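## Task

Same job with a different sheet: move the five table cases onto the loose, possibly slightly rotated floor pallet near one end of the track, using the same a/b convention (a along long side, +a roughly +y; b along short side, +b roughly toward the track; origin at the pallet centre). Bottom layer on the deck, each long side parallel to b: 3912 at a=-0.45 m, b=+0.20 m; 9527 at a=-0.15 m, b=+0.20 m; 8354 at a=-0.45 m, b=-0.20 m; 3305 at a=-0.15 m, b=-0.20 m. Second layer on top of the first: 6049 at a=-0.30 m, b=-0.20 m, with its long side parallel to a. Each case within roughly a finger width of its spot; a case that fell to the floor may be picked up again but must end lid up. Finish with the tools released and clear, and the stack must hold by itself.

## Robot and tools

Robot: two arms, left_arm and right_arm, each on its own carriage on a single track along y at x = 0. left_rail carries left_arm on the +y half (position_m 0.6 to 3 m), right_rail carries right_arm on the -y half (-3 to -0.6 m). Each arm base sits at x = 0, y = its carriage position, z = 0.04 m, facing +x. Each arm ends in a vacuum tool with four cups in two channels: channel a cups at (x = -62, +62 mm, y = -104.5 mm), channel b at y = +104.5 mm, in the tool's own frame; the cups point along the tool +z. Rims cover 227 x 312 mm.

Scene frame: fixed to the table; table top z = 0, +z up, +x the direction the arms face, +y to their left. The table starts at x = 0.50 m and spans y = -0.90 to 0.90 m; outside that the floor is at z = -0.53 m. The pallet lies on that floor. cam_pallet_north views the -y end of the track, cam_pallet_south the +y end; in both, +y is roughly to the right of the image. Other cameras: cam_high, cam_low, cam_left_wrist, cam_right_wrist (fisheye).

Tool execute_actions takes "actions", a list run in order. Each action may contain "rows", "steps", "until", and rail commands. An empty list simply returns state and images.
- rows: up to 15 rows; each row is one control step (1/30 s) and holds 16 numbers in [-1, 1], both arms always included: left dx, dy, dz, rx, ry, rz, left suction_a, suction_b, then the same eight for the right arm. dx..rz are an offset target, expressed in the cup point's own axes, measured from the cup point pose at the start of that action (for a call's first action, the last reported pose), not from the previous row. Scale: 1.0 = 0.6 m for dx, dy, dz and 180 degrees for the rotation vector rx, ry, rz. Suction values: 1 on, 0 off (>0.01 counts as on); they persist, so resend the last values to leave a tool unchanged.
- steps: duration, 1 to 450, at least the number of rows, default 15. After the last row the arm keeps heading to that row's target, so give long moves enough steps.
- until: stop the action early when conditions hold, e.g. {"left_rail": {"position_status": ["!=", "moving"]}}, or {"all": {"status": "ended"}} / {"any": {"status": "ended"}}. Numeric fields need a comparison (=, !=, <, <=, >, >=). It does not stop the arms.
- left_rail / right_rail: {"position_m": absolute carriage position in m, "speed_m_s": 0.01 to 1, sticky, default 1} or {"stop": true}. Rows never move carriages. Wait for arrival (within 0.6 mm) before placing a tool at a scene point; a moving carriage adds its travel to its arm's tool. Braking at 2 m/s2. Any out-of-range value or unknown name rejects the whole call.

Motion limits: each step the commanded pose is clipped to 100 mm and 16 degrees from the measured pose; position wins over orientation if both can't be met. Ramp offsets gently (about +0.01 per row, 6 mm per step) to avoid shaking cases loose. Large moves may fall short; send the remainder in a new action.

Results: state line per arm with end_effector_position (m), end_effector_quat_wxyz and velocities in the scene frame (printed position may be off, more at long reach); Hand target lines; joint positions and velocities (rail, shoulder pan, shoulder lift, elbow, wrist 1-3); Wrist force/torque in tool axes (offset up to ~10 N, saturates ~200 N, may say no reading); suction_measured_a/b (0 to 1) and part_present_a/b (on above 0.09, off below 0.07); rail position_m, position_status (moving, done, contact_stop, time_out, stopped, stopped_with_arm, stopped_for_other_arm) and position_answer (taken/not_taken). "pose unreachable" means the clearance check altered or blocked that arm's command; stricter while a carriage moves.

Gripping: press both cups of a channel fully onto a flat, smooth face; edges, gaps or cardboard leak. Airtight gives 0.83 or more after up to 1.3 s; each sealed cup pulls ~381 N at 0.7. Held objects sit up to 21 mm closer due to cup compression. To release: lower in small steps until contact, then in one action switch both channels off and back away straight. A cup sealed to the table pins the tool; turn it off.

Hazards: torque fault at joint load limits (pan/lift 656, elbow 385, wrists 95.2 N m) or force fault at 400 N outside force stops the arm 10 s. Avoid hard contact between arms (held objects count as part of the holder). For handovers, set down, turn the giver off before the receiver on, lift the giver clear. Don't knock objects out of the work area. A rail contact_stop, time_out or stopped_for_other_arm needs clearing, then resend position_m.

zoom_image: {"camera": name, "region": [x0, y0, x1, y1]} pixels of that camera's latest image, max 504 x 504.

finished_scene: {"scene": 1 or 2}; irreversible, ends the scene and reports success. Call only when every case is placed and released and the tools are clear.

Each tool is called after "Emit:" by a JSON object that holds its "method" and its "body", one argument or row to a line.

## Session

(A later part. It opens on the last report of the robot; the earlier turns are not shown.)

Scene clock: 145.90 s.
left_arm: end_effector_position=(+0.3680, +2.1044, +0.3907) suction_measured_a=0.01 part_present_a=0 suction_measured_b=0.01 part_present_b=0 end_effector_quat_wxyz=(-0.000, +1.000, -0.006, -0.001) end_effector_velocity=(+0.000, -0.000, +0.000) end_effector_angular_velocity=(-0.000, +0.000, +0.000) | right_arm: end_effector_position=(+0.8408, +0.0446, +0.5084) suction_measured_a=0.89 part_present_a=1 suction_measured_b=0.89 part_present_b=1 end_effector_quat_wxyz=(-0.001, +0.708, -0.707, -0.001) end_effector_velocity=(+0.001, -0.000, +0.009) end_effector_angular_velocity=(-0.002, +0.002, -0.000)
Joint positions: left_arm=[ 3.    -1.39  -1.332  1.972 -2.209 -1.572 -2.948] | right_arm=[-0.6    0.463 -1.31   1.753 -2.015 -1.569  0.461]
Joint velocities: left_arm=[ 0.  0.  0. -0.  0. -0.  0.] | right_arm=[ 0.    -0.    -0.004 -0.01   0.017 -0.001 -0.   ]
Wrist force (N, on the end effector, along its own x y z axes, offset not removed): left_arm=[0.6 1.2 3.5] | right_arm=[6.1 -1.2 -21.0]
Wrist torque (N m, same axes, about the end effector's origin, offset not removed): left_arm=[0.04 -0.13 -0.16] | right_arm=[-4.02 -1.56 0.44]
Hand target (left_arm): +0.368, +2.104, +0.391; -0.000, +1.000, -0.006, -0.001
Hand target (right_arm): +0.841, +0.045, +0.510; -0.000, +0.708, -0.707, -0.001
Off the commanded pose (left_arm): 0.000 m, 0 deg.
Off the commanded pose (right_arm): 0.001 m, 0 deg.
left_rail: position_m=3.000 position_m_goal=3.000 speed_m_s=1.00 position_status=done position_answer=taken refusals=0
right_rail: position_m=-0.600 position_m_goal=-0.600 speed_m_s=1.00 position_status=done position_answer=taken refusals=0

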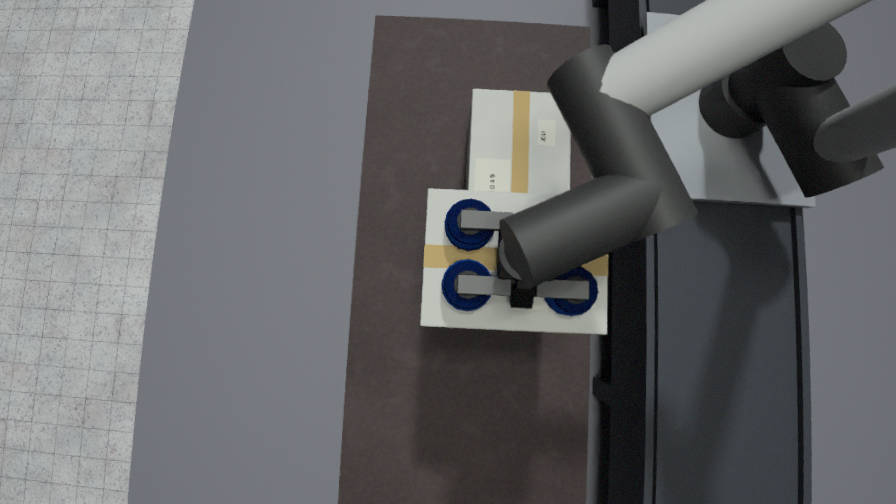

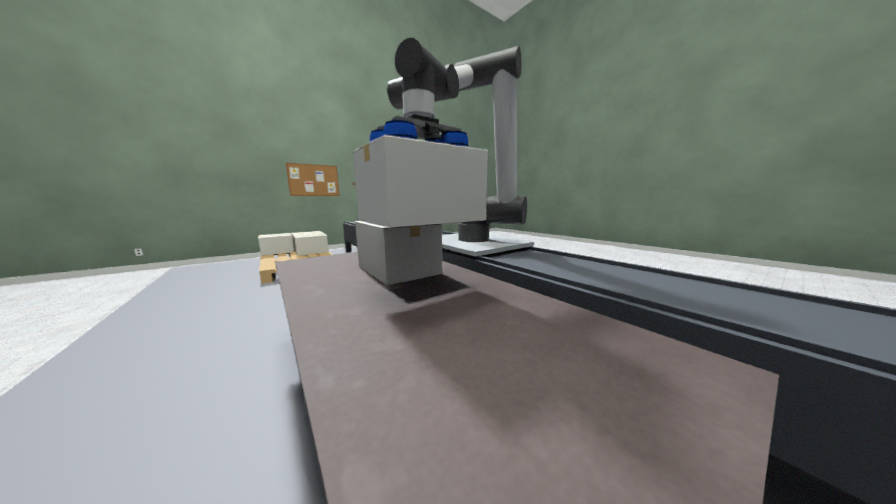

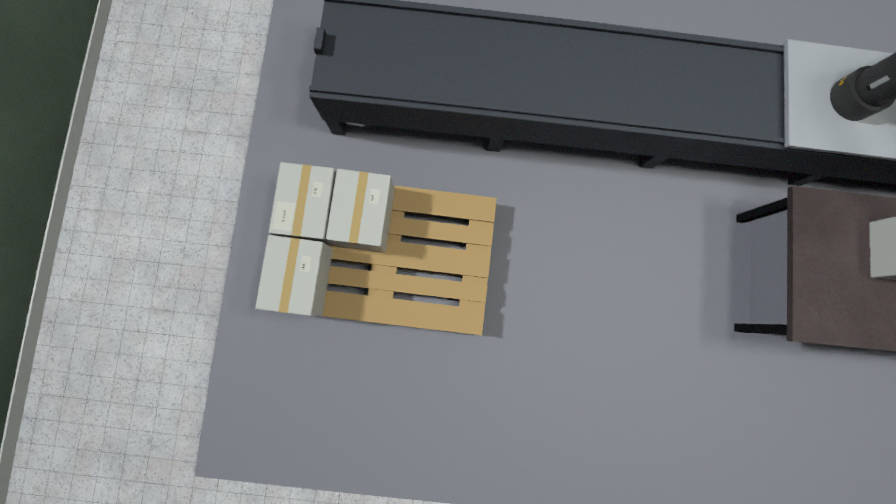

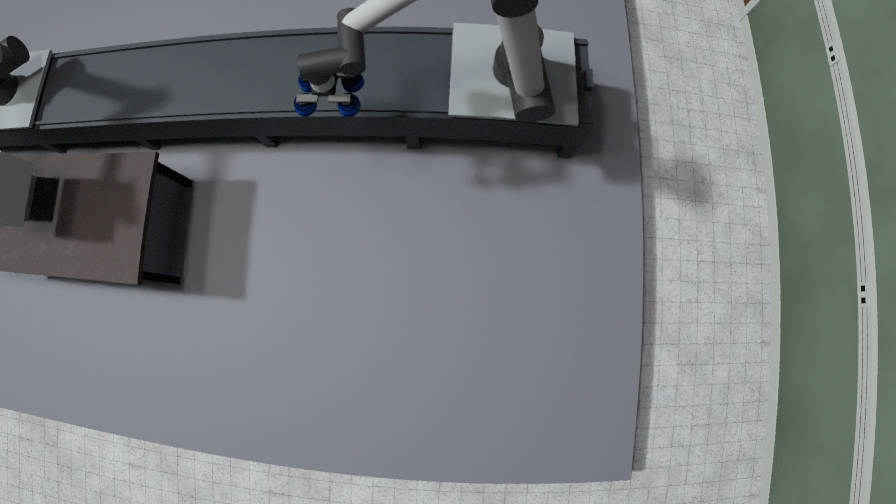

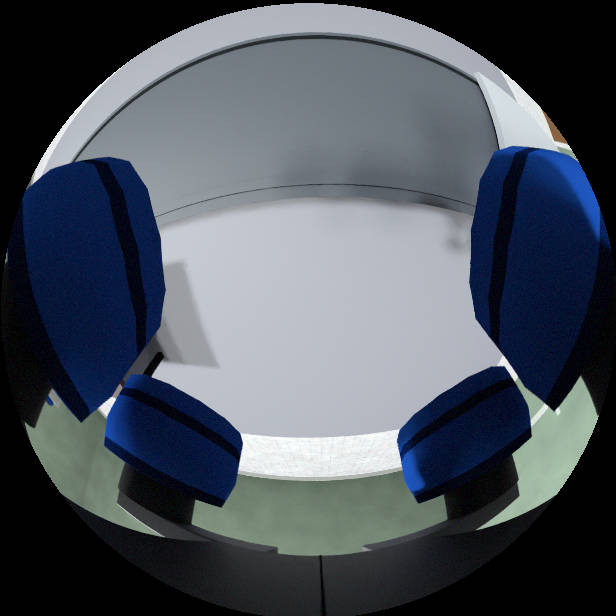

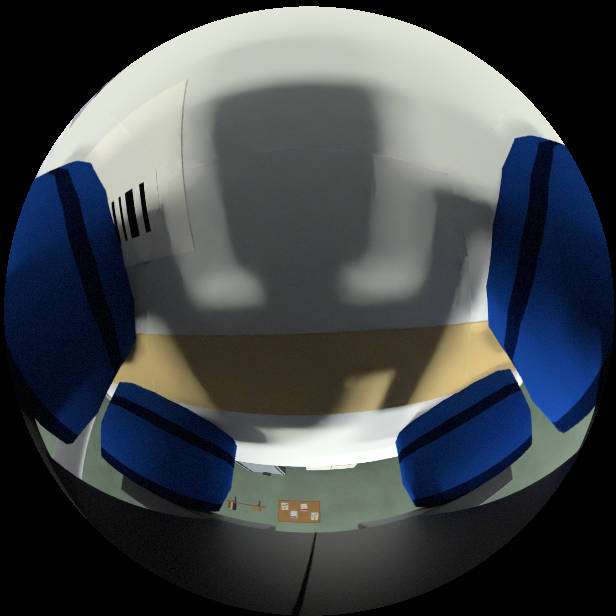

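Emit:
{"method": "execute_actions", "body": {
  "actions": [
    {"right_rail":{"position_m":-3.0},"rows":[[0,0,0,0,0,0,0,0,0.02,-0.03,0,0,0,0,1,1],[0,0,0,0,0,0,0,0,0.05,-0.08,0,0,0,0,1,1],[0,0,0,0,0,0,0,0,0.5,-0.66,0.04,0,0,0,1,1]],"steps":50},
    {"rows":[[0,0,0,0,0,0,0,0,0.817,0,1,0,0,0.007,1,1]],"steps":72}
  ]
}}

Scene clock: 155.20 s.
left_arm: end_effector_position=(+0.3680, +2.1044, +0.3907) suction_measured_a=0.01 part_present_a=0 suction_measured_b=0.01 part_present_b=0 end_effector_quat_wxyz=(-0.000, +1.000, -0.006, -0.001) end_effector_velocity=(-0.000, +0.000, +0.000) end_effector_angular_velocity=(-0.000, -0.000, +0.000) | right_arm: end_effector_position=(+1.2369, -3.1459, -0.1157) suction_measured_a=0.89 part_present_a=1 suction_measured_b=0.89 part_present_b=1 end_effector_quat_wxyz=(-0.001, +0.700, -0.714, +0.000) end_effector_velocity=(+0.000, -0.000, -0.001) end_effector_angular_velocity=(+0.000, +0.000, -0.000)
Joint positions: left_arm=[ 3.    -1.39  -1.332  1.972 -2.209 -1.572 -2.948] | right_arm=[-3.    -0.28  -0.644  1.666 -2.594 -1.57  -0.259]
Joint velocities: left_arm=[ 0. -0. -0.  0. -0.  0. -0.] | right_arm=[ 0.    -0.     0.001 -0.    -0.     0.    -0.   ]
Wrist force (N, on the end effector, along its own x y z axes, offset not removed): left_arm=[-1.5 -0.8 1.0] | right_arm=[10.4 -12.9 -31.2]
Wrist torque (N m, same axes, about the end effector's origin, offset not removed): left_arm=[-0.29 0.07 0.03] | right_arm=[-5.79 -2.24 0.46]
Hand target (left_arm): +0.368, +2.104, +0.391; -0.000, +1.000, -0.006, -0.001
Hand target (right_arm): +1.237, -3.146, -0.116; -0.001, +0.700, -0.714, +0.000
Off the commanded pose (left_arm): 0.000 m, 0 deg.
Off the commanded pose (right_arm): 0.002 m, 0 deg.
left_rail: position_m=3.000 position_m_goal=3.000 speed_m_s=1.00 position_status=done position_answer=taken refusals=0
right_rail: position_m=-3.000 position_m_goal=-3.000 speed_m_s=1.00 position_status=done position_answer=taken refusals=0

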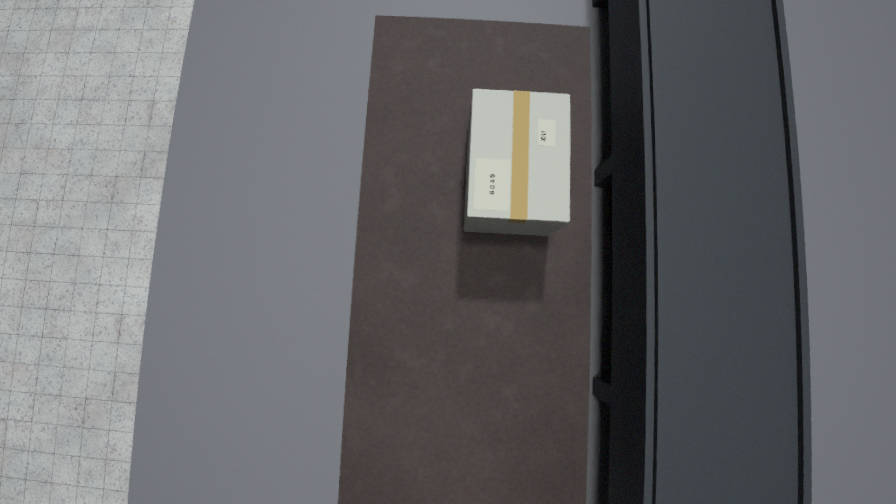

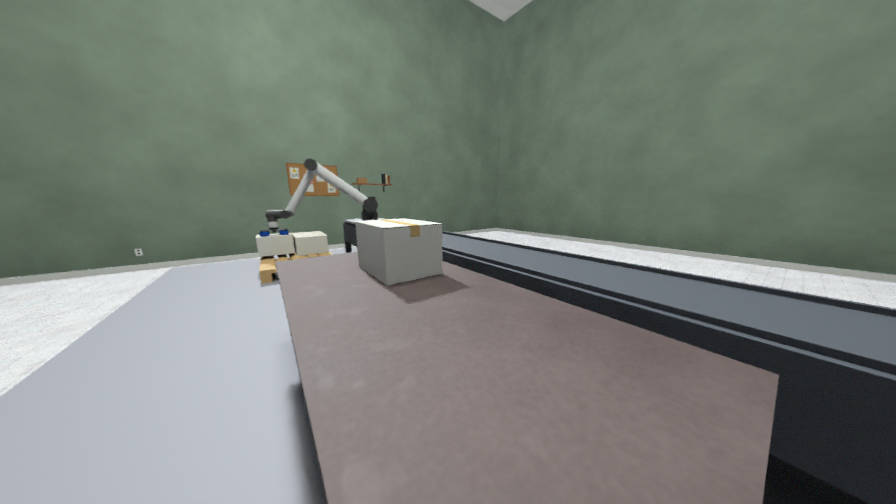

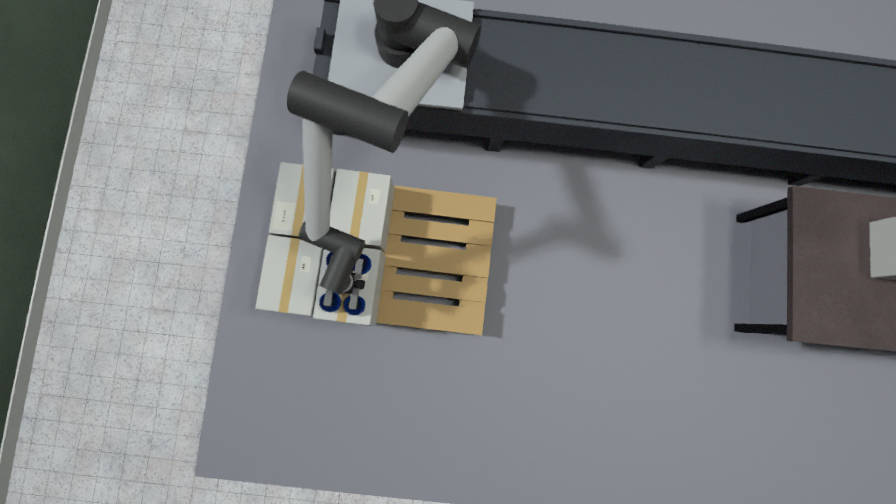

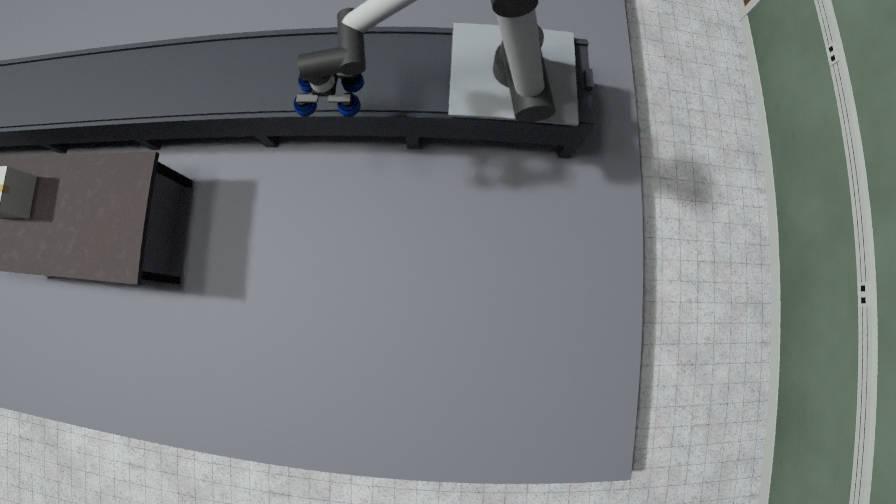

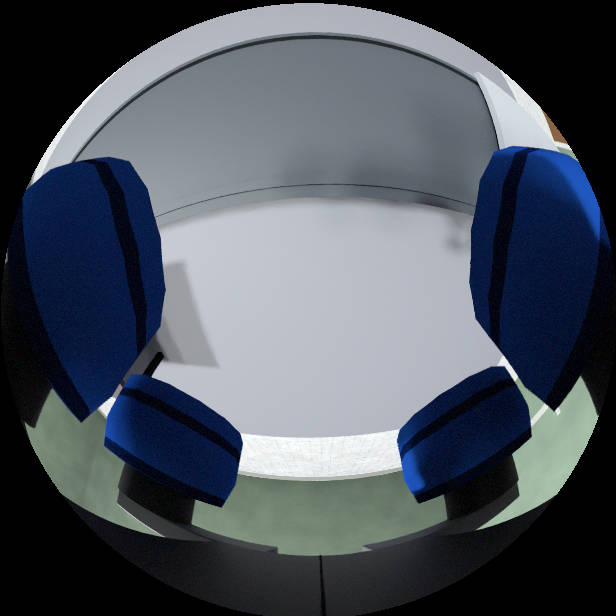

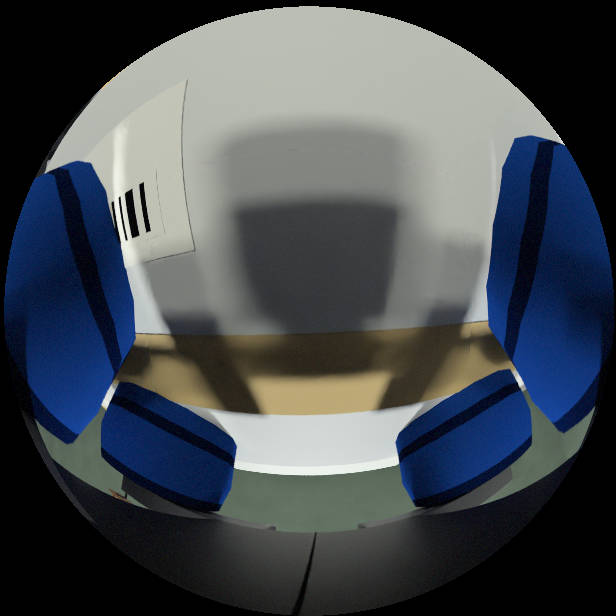

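Emit:
{"method": "execute_actions", "body": {
  "actions": [
    {"rows":[[0,0,0,0,0,0,0,0,0.017,0.017,0.063,0,0,0,1,1]],"steps":22},
    {"rows":[[0,0,0,0,0,0,0,0,0,0,-0.005,0,0,0,0,0],[0,0,0,0,0,0,0,0,0,0,-0.012,0,0,0,0,0],[0,0,0,0,0,0,0,0,0,0,-0.02,0,0,0,0,0],[0,0,0,0,0,0,0,0,0,0,-0.03,0,0,0,0,0],[0,0,0,0,0,0,0,0,0,0,-0.06,0,0,0,0,0]],"steps":15},
    {"right_rail":{"position_m":-0.6},"rows":[[0,0,0,0,0,0,0,0,-0.758,0.745,-0.68,0,0,-0.507,0,0]],"steps":94},
    {"rows":[[0,0,0,0,0,0,0,0,0,0,0.08,0,0,0,1,1]],"steps":36}
  ]
}}

Emit:
{"method": "zoom_image", "body": {
  "camera": "cam_pallet_north",
  "region": [250,150,430,330]
}}

Scene clock: 167.17 s.
left_arm: end_effector_position=(+0.3680, +2.1044, +0.3907) suction_measured_a=0.01 part_present_a=0 suction_measured_b=0.01 part_present_b=0 end_effector_quat_wxyz=(-0.000, +1.000, -0.006, -0.001) end_effector_velocity=(-0.000, -0.000, +0.000) end_effector_angular_velocity=(-0.000, -0.000, +0.000) | right_arm: end_effector_position=(+0.7894, -0.2911, +0.2402) suction_measured_a=0.88 part_present_a=1 suction_measured_b=0.88 part_present_b=1 end_effector_quat_wxyz=(-0.001, +1.000, +0.001, +0.000) end_effector_velocity=(-0.000, +0.000, -0.000) end_effector_angular_velocity=(-0.000, +0.000, -0.000)
Joint positions: left_arm=[ 3.    -1.39  -1.332  1.972 -2.209 -1.572 -2.948] | right_arm=[-0.6    0.133 -1.309  2.23  -2.493 -1.57  -1.439]
Joint velocities: left_arm=[ 0. -0. -0.  0. -0.  0. -0.] | right_arm=[ 0.  0.  0.  0. -0. -0.  0.]
Wrist force (N, on the end effector, along its own x y z axes, offset not removed): left_arm=[0.5 -2.3 2.5] | right_arm=[3.1 -14.3 -50.4]
Wrist torque (N m, same axes, about the end effector's origin, offset not removed): left_arm=[-0.44 -0.16 -0.01] | right_arm=[-3.77 -1.77 0.34]
Hand target (left_arm): +0.368, +2.104, +0.391; -0.000, +1.000, -0.006, -0.001
Hand target (right_arm): +0.789, -0.291, +0.240; -0.001, +1.000, +0.001, +0.000
Off the commanded pose (left_arm): 0.000 m, 0 deg.
Off the commanded pose (right_arm): 0.000 m, 0 deg.
left_rail: position_m=3.000 position_m_goal=3.000 speed_m_s=1.00 position_status=done position_answer=taken refusals=0
right_rail: position_m=-0.600 position_m_goal=-0.600 speed_m_s=1.00 position_status=done position_answer=taken refusals=0

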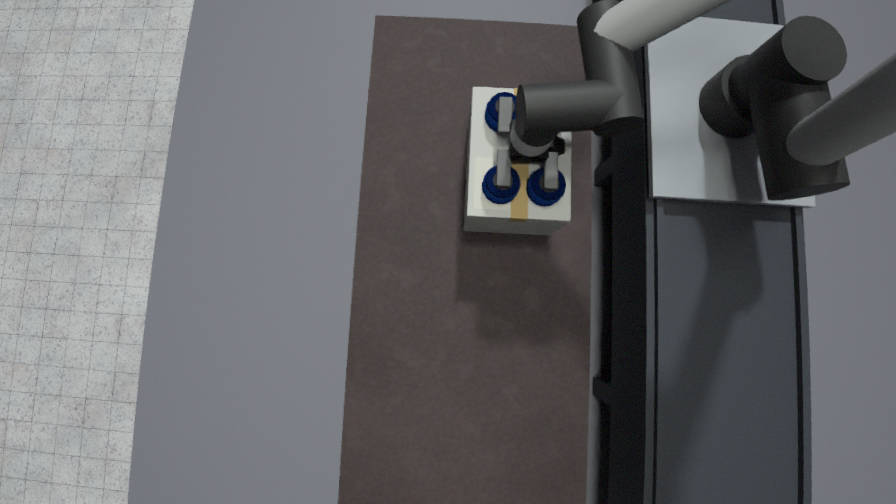

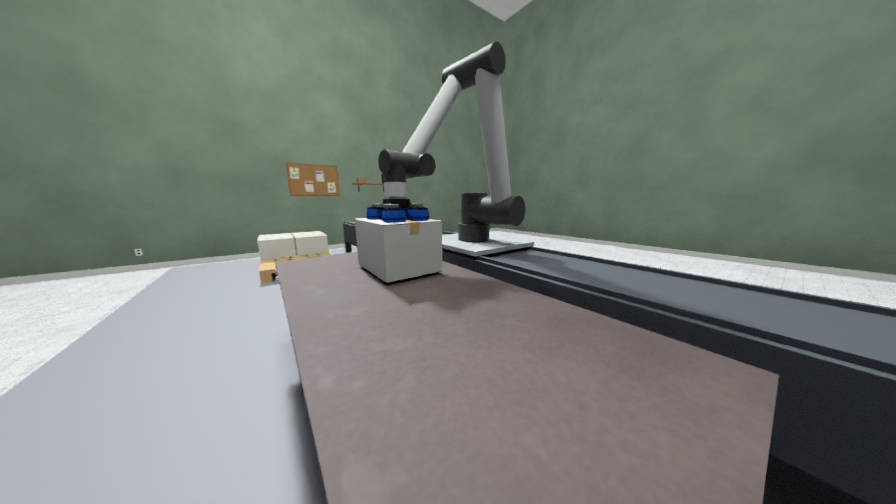

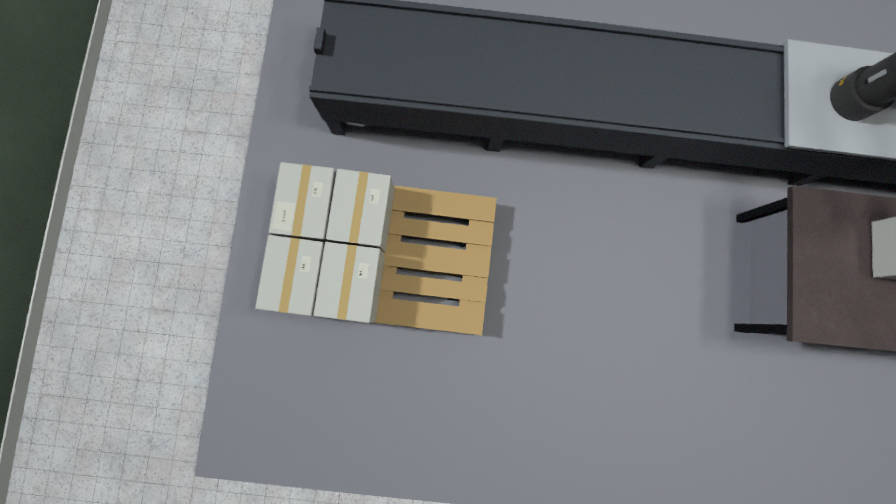

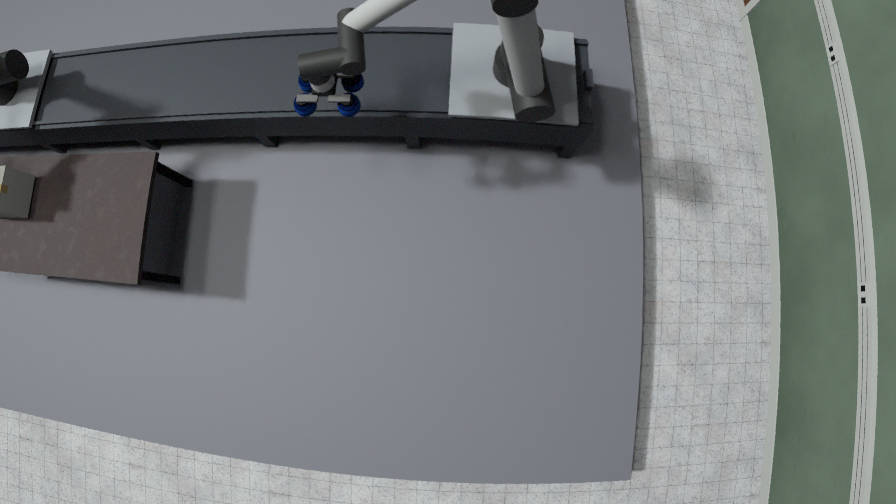

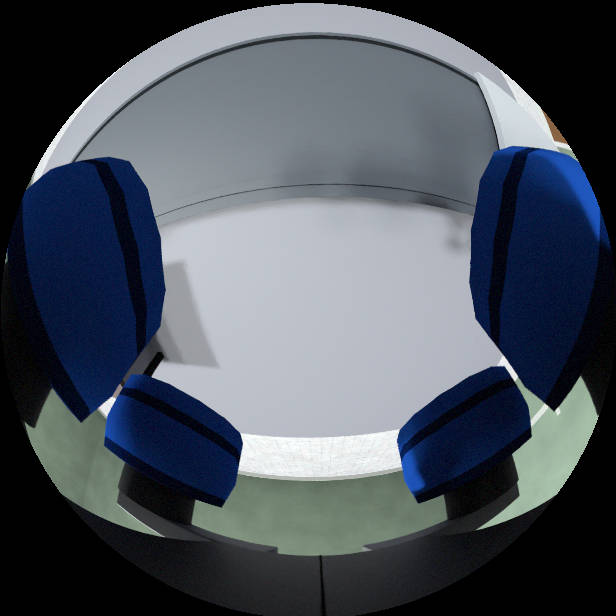

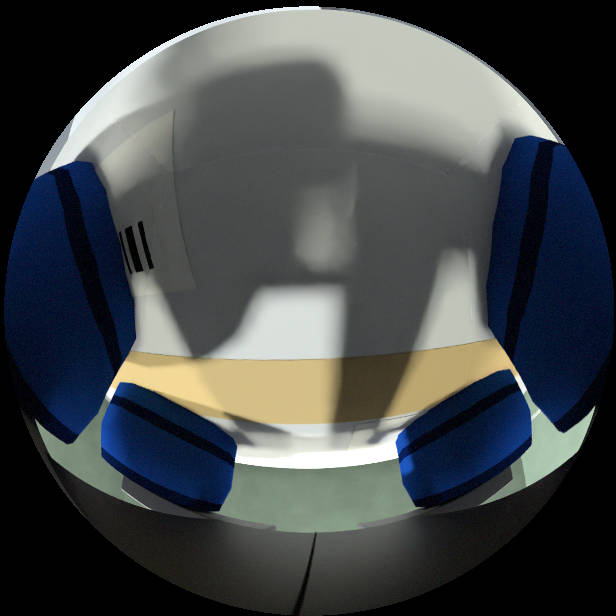

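Region (250, 150, 430, 330) of cam_pallet_north's 896x504 image, scaled by 2.800, with more detail than that image has.

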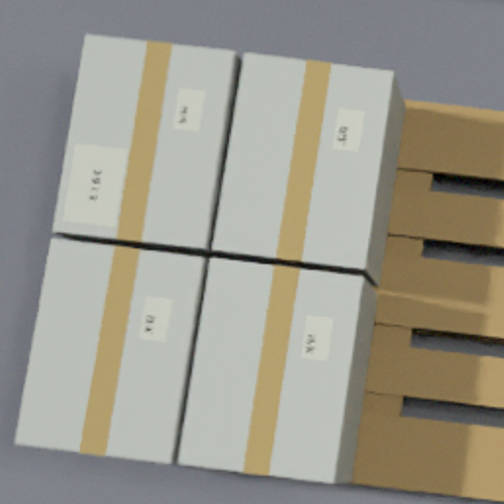

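Emit:
{"method": "execute_actions", "body": {
  "actions": [
    {"right_rail":{"position_m":-3.0},"rows":[[0,0,0,0,0,0,0,0,0,0,-0.01,0,0,0,1,1],[0,0,0,0,0,0,0,0,0,0,-0.03,0,0,0,1,1],[0,0,0,0,0,0,0,0,0.02,0.03,-0.04,0,0,0,1,1],[0,0,0,0,0,0,0,0,0.05,0.08,-0.04,0,0,0,1,1],[0,0,0,0,0,0,0,0,0.717,1,-0.04,0,0,0,1,1]],"steps":72},
    {"rows":[[0,0,0,0,0,0,0,0,0,0.015,0.255,0,0,0.006,1,1]],"steps":32}
  ]
}}

Emit:
{"method": "zoom_image", "body": {
  "camera": "cam_pallet_north",
  "region": [240,180,400,340]
}}

Scene clock: 175.90 s.
left_arm: end_effector_position=(+0.3680, +2.1044, +0.3907) suction_measured_a=0.01 part_present_a=0 suction_measured_b=0.01 part_present_b=0 end_effector_quat_wxyz=(-0.000, +1.000, -0.006, -0.001) end_effector_velocity=(-0.000, -0.000, -0.000) end_effector_angular_velocity=(+0.000, -0.000, +0.000) | right_arm: end_effector_position=(+1.2199, -3.3000, +0.1111) suction_measured_a=0.89 part_present_a=1 suction_measured_b=0.89 part_present_b=1 end_effector_quat_wxyz=(-0.000, +1.000, -0.009, +0.001) end_effector_velocity=(+0.000, -0.000, -0.001) end_effector_angular_velocity=(-0.001, +0.000, -0.000)
Joint positions: left_arm=[ 3.    -1.39  -1.332  1.972 -2.209 -1.572 -2.948] | right_arm=[-3.    -0.402 -0.845  1.644 -2.37  -1.57  -1.956]
Joint velocities: left_arm=[ 0. -0.  0.  0.  0.  0. -0.] | right_arm=[ 0.    -0.     0.001 -0.    -0.001 -0.001  0.   ]
Wrist force (N, on the end effector, along its own x y z axes, offset not removed): left_arm=[0.2 -1.3 0.2] | right_arm=[4.9 -7.3 -49.5]
Wrist torque (N m, same axes, about the end effector's origin, offset not removed): left_arm=[-0.30 -0.15 0.09] | right_arm=[-2.58 -1.91 0.57]
Hand target (left_arm): +0.368, +2.104, +0.391; -0.000, +1.000, -0.006, -0.001
Hand target (right_arm): +1.220, -3.300, +0.111; -0.000, +1.000, -0.009, +0.001
Off the commanded pose (left_arm): 0.000 m, 0 deg.
Off the commanded pose (right_arm): 0.000 m, 0 deg.
left_rail: position_m=3.000 position_m_goal=3.000 speed_m_s=1.00 position_status=done position_answer=taken refusals=0
right_rail: position_m=-3.000 position_m_goal=-3.000 speed_m_s=1.00 position_status=done position_answer=taken refusals=0

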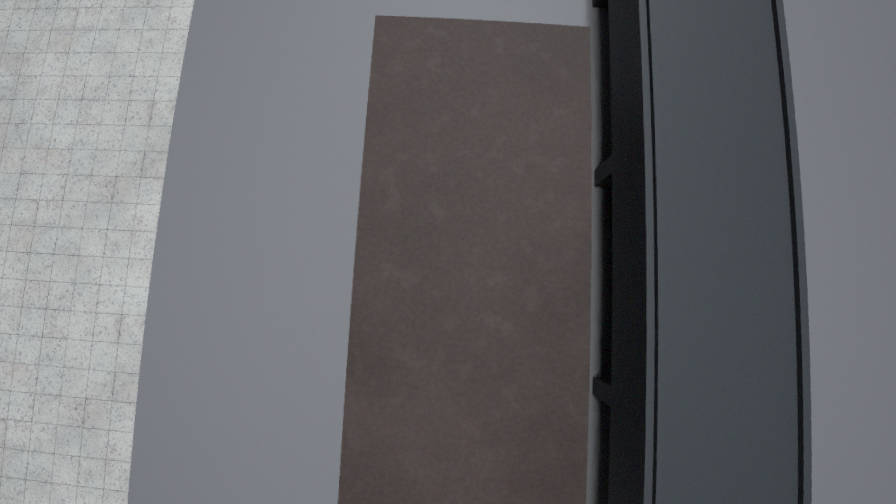

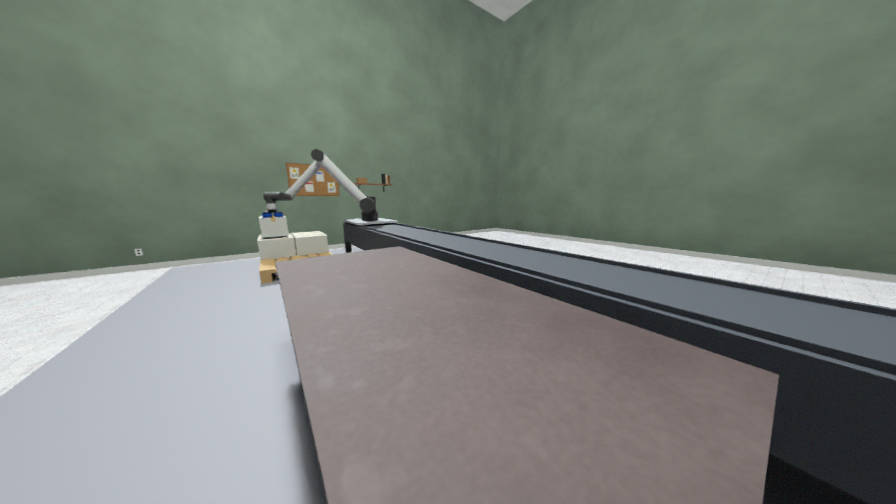

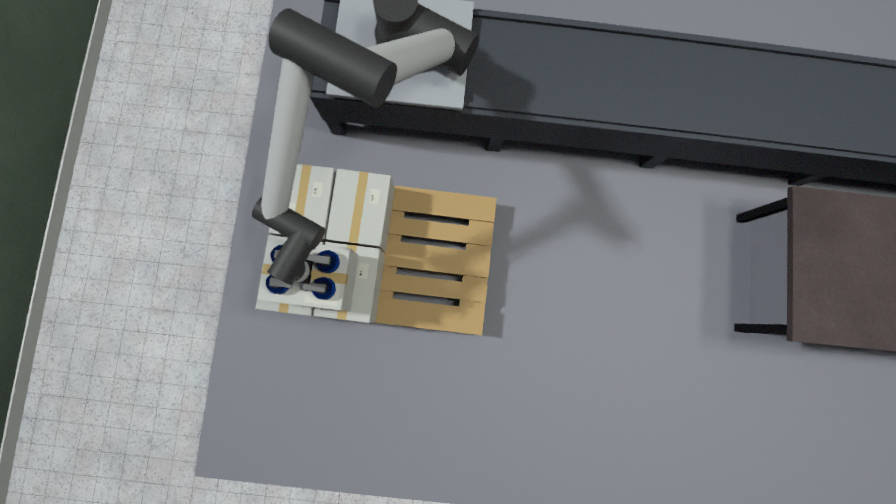

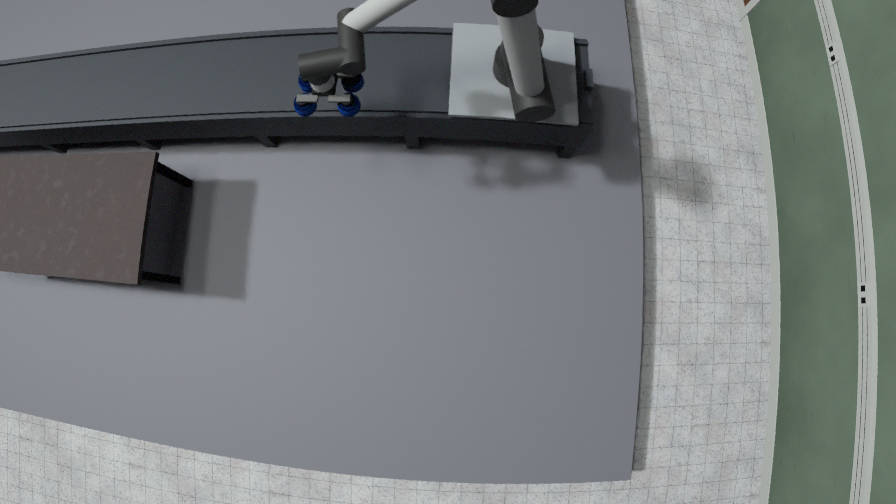

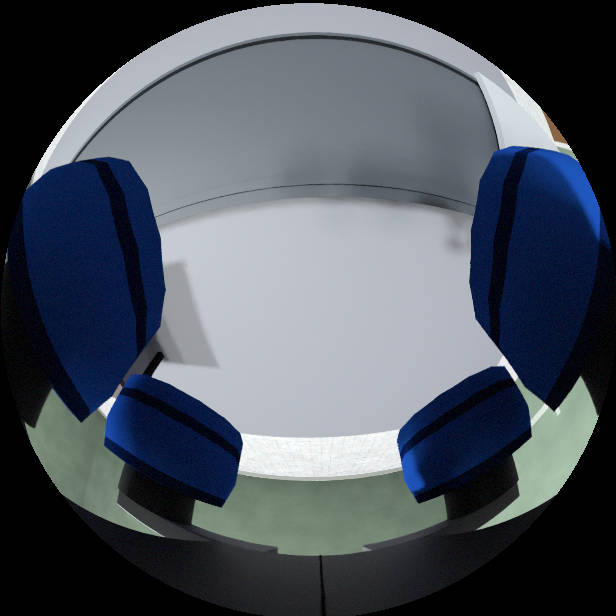

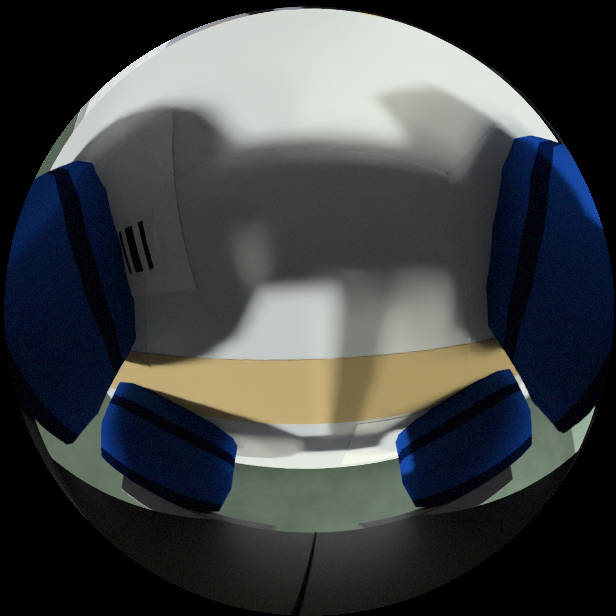

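Region (240, 180, 400, 340) of cam_pallet_north's 896x504 image, scaled by 3.150, with more detail than that image has.

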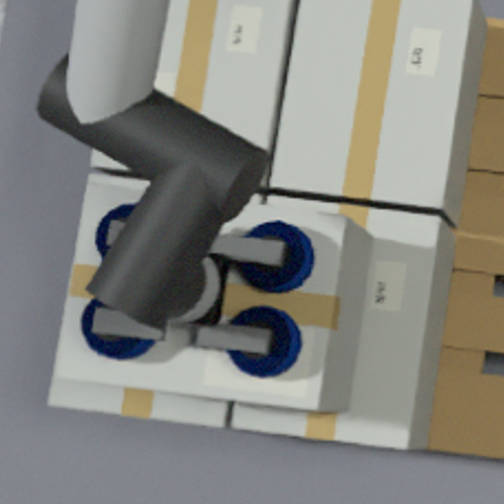

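Good.

Emit:
{"method": "execute_actions", "body": {
  "actions": [
    {"rows":[[0,0,0,0,0,0,0,0,0,0,0.021,0,0,0,1,1]],"steps":18},
    {"rows":[[0,0,0,0,0,0,0,0,0,0,-0.005,0,0,0,0,0],[0,0,0,0,0,0,0,0,0,0,-0.012,0,0,0,0,0],[0,0,0,0,0,0,0,0,0,0,-0.02,0,0,0,0,0],[0,0,0,0,0,0,0,0,0,0,-0.03,0,0,0,0,0],[0,0,0,0,0,0,0,0,0,0,-0.06,0,0,0,0,0]],"steps":15},
    {"rows":[[0,0,0,0,0,0,0,0,-0.3,-0.5,-0.4,0,0,0,0,0]],"steps":40}
  ]
}}

Scene clock: 183.80 s.
left_arm: end_effector_position=(+0.3680, +2.1044, +0.3907) suction_measured_a=0.01 part_present_a=0 suction_measured_b=0.01 part_present_b=0 end_effector_quat_wxyz=(-0.000, +1.000, -0.006, -0.001) end_effector_velocity=(-0.000, +0.000, +0.000) end_effector_angular_velocity=(-0.000, -0.000, -0.000) | right_arm: end_effector_position=(+1.0459, -2.9975, +0.3713) suction_measured_a=0.00 part_present_a=0 suction_measured_b=0.00 part_present_b=0 end_effector_quat_wxyz=(-0.001, +1.000, -0.009, +0.000) end_effector_velocity=(-0.004, +0.006, +0.006) end_effector_angular_velocity=(-0.000, +0.000, -0.000)
Joint positions: left_arm=[ 3.    -1.39  -1.332  1.972 -2.209 -1.572 -2.948] | right_arm=[-3.    -0.191 -1.24   1.874 -2.206 -1.57  -1.745]
Joint velocities: left_arm=[ 0. -0. -0.  0. -0.  0.  0.] | right_arm=[ 0.     0.005 -0.008  0.002  0.006 -0.     0.006]
Wrist force (N, on the end effector, along its own x y z axes, offset not removed): left_arm=[-0.4 -2.6 2.8] | right_arm=[-0.5 -7.0 0.5]
Wrist torque (N m, same axes, about the end effector's origin, offset not removed): left_arm=[-0.63 -0.10 -0.03] | right_arm=[-1.49 -0.80 0.33]
Hand target (left_arm): +0.368, +2.104, +0.391; -0.000, +1.000, -0.006, -0.001
Hand target (right_arm): +1.045, -2.997, +0.372; -0.001, +1.000, -0.009, +0.000
Off the commanded pose (left_arm): 0.000 m, 0 deg.
Off the commanded pose (right_arm): 0.001 m, 0 deg.
left_rail: position_m=3.000 position_m_goal=3.000 speed_m_s=1.00 position_status=done position_answer=taken refusals=0
right_rail: position_m=-3.000 position_m_goal=-3.000 speed_m_s=1.00 position_status=done position_answer=taken refusals=0

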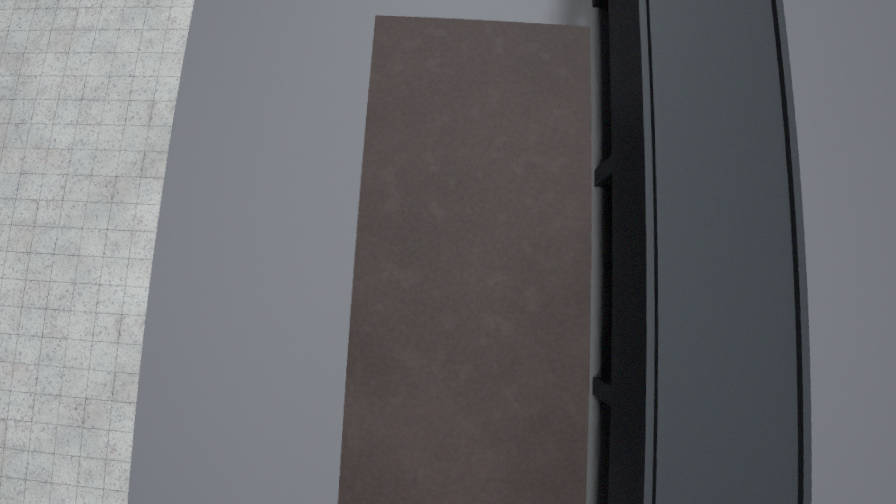

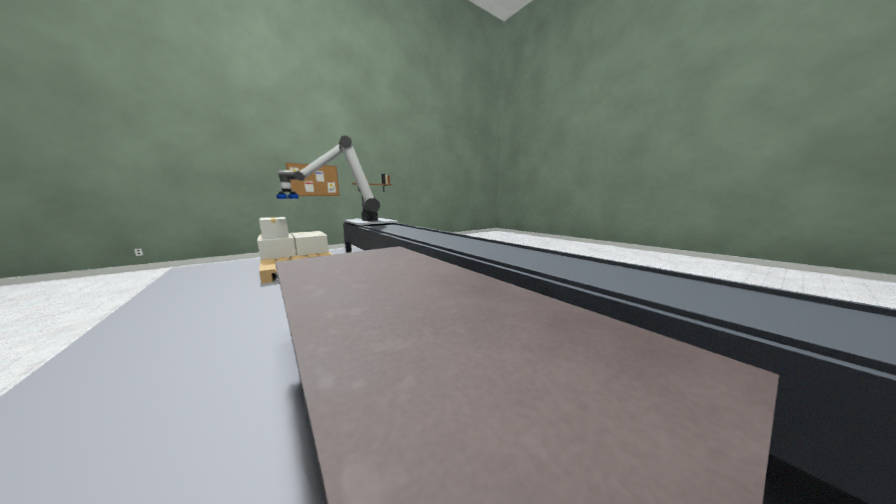

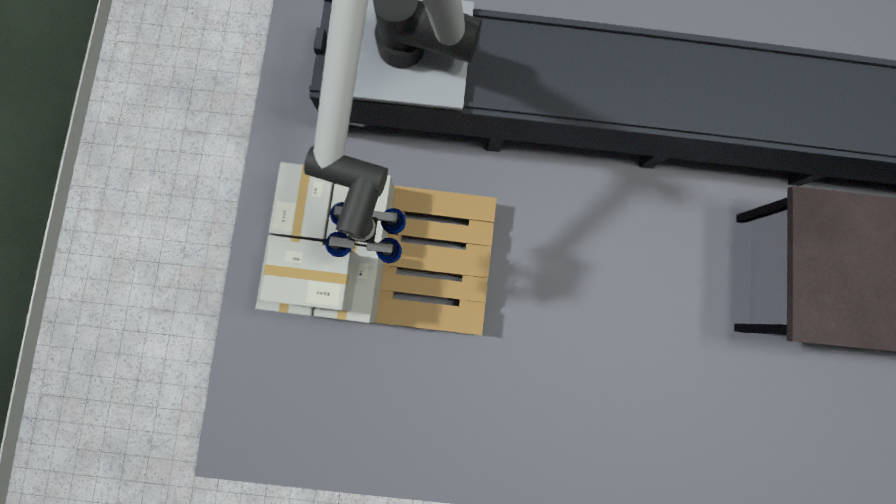

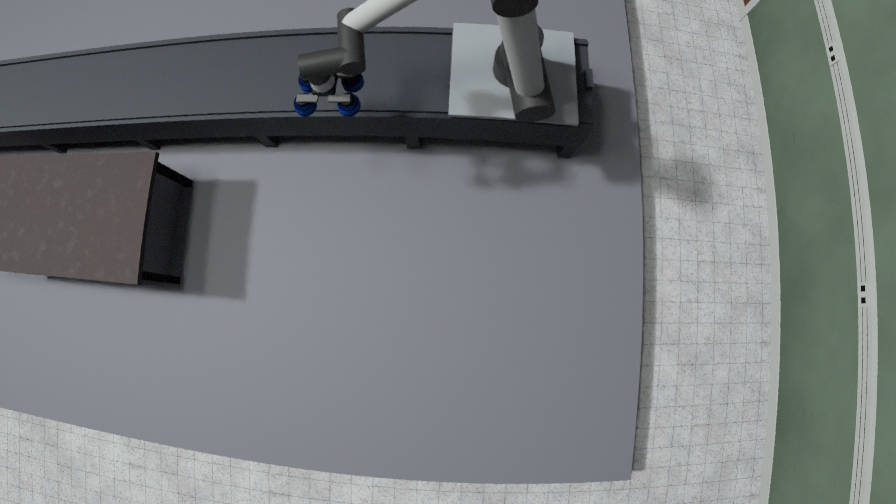

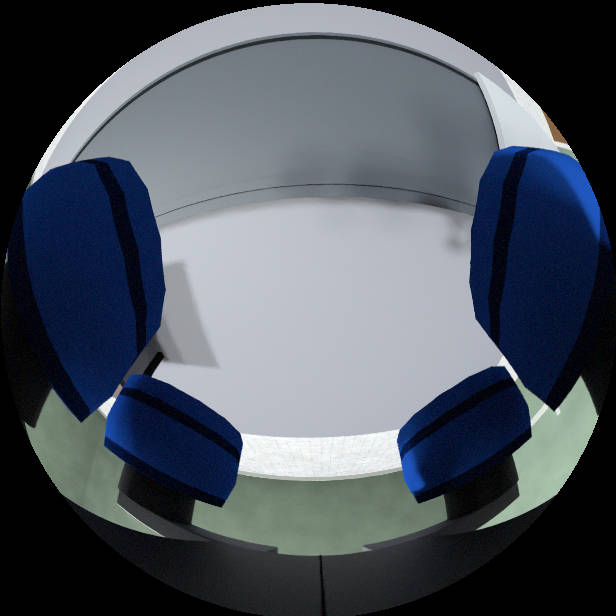

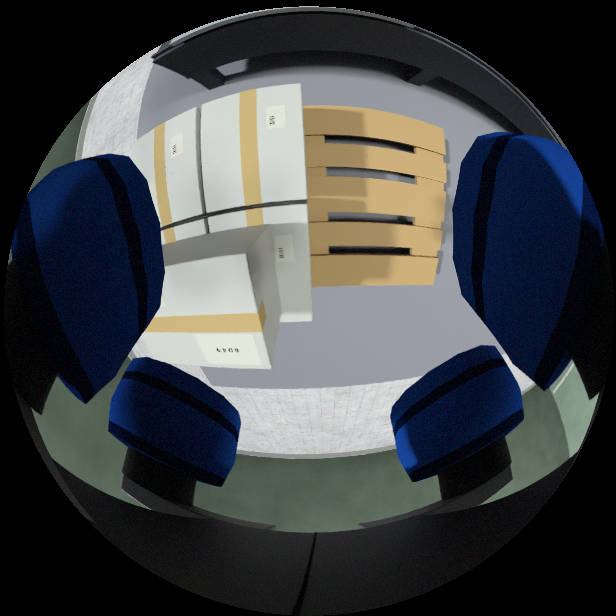

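Emit:
{"method": "finished_scene", "body": {
  "scene": 2
}}

The scene is finished: the task was done.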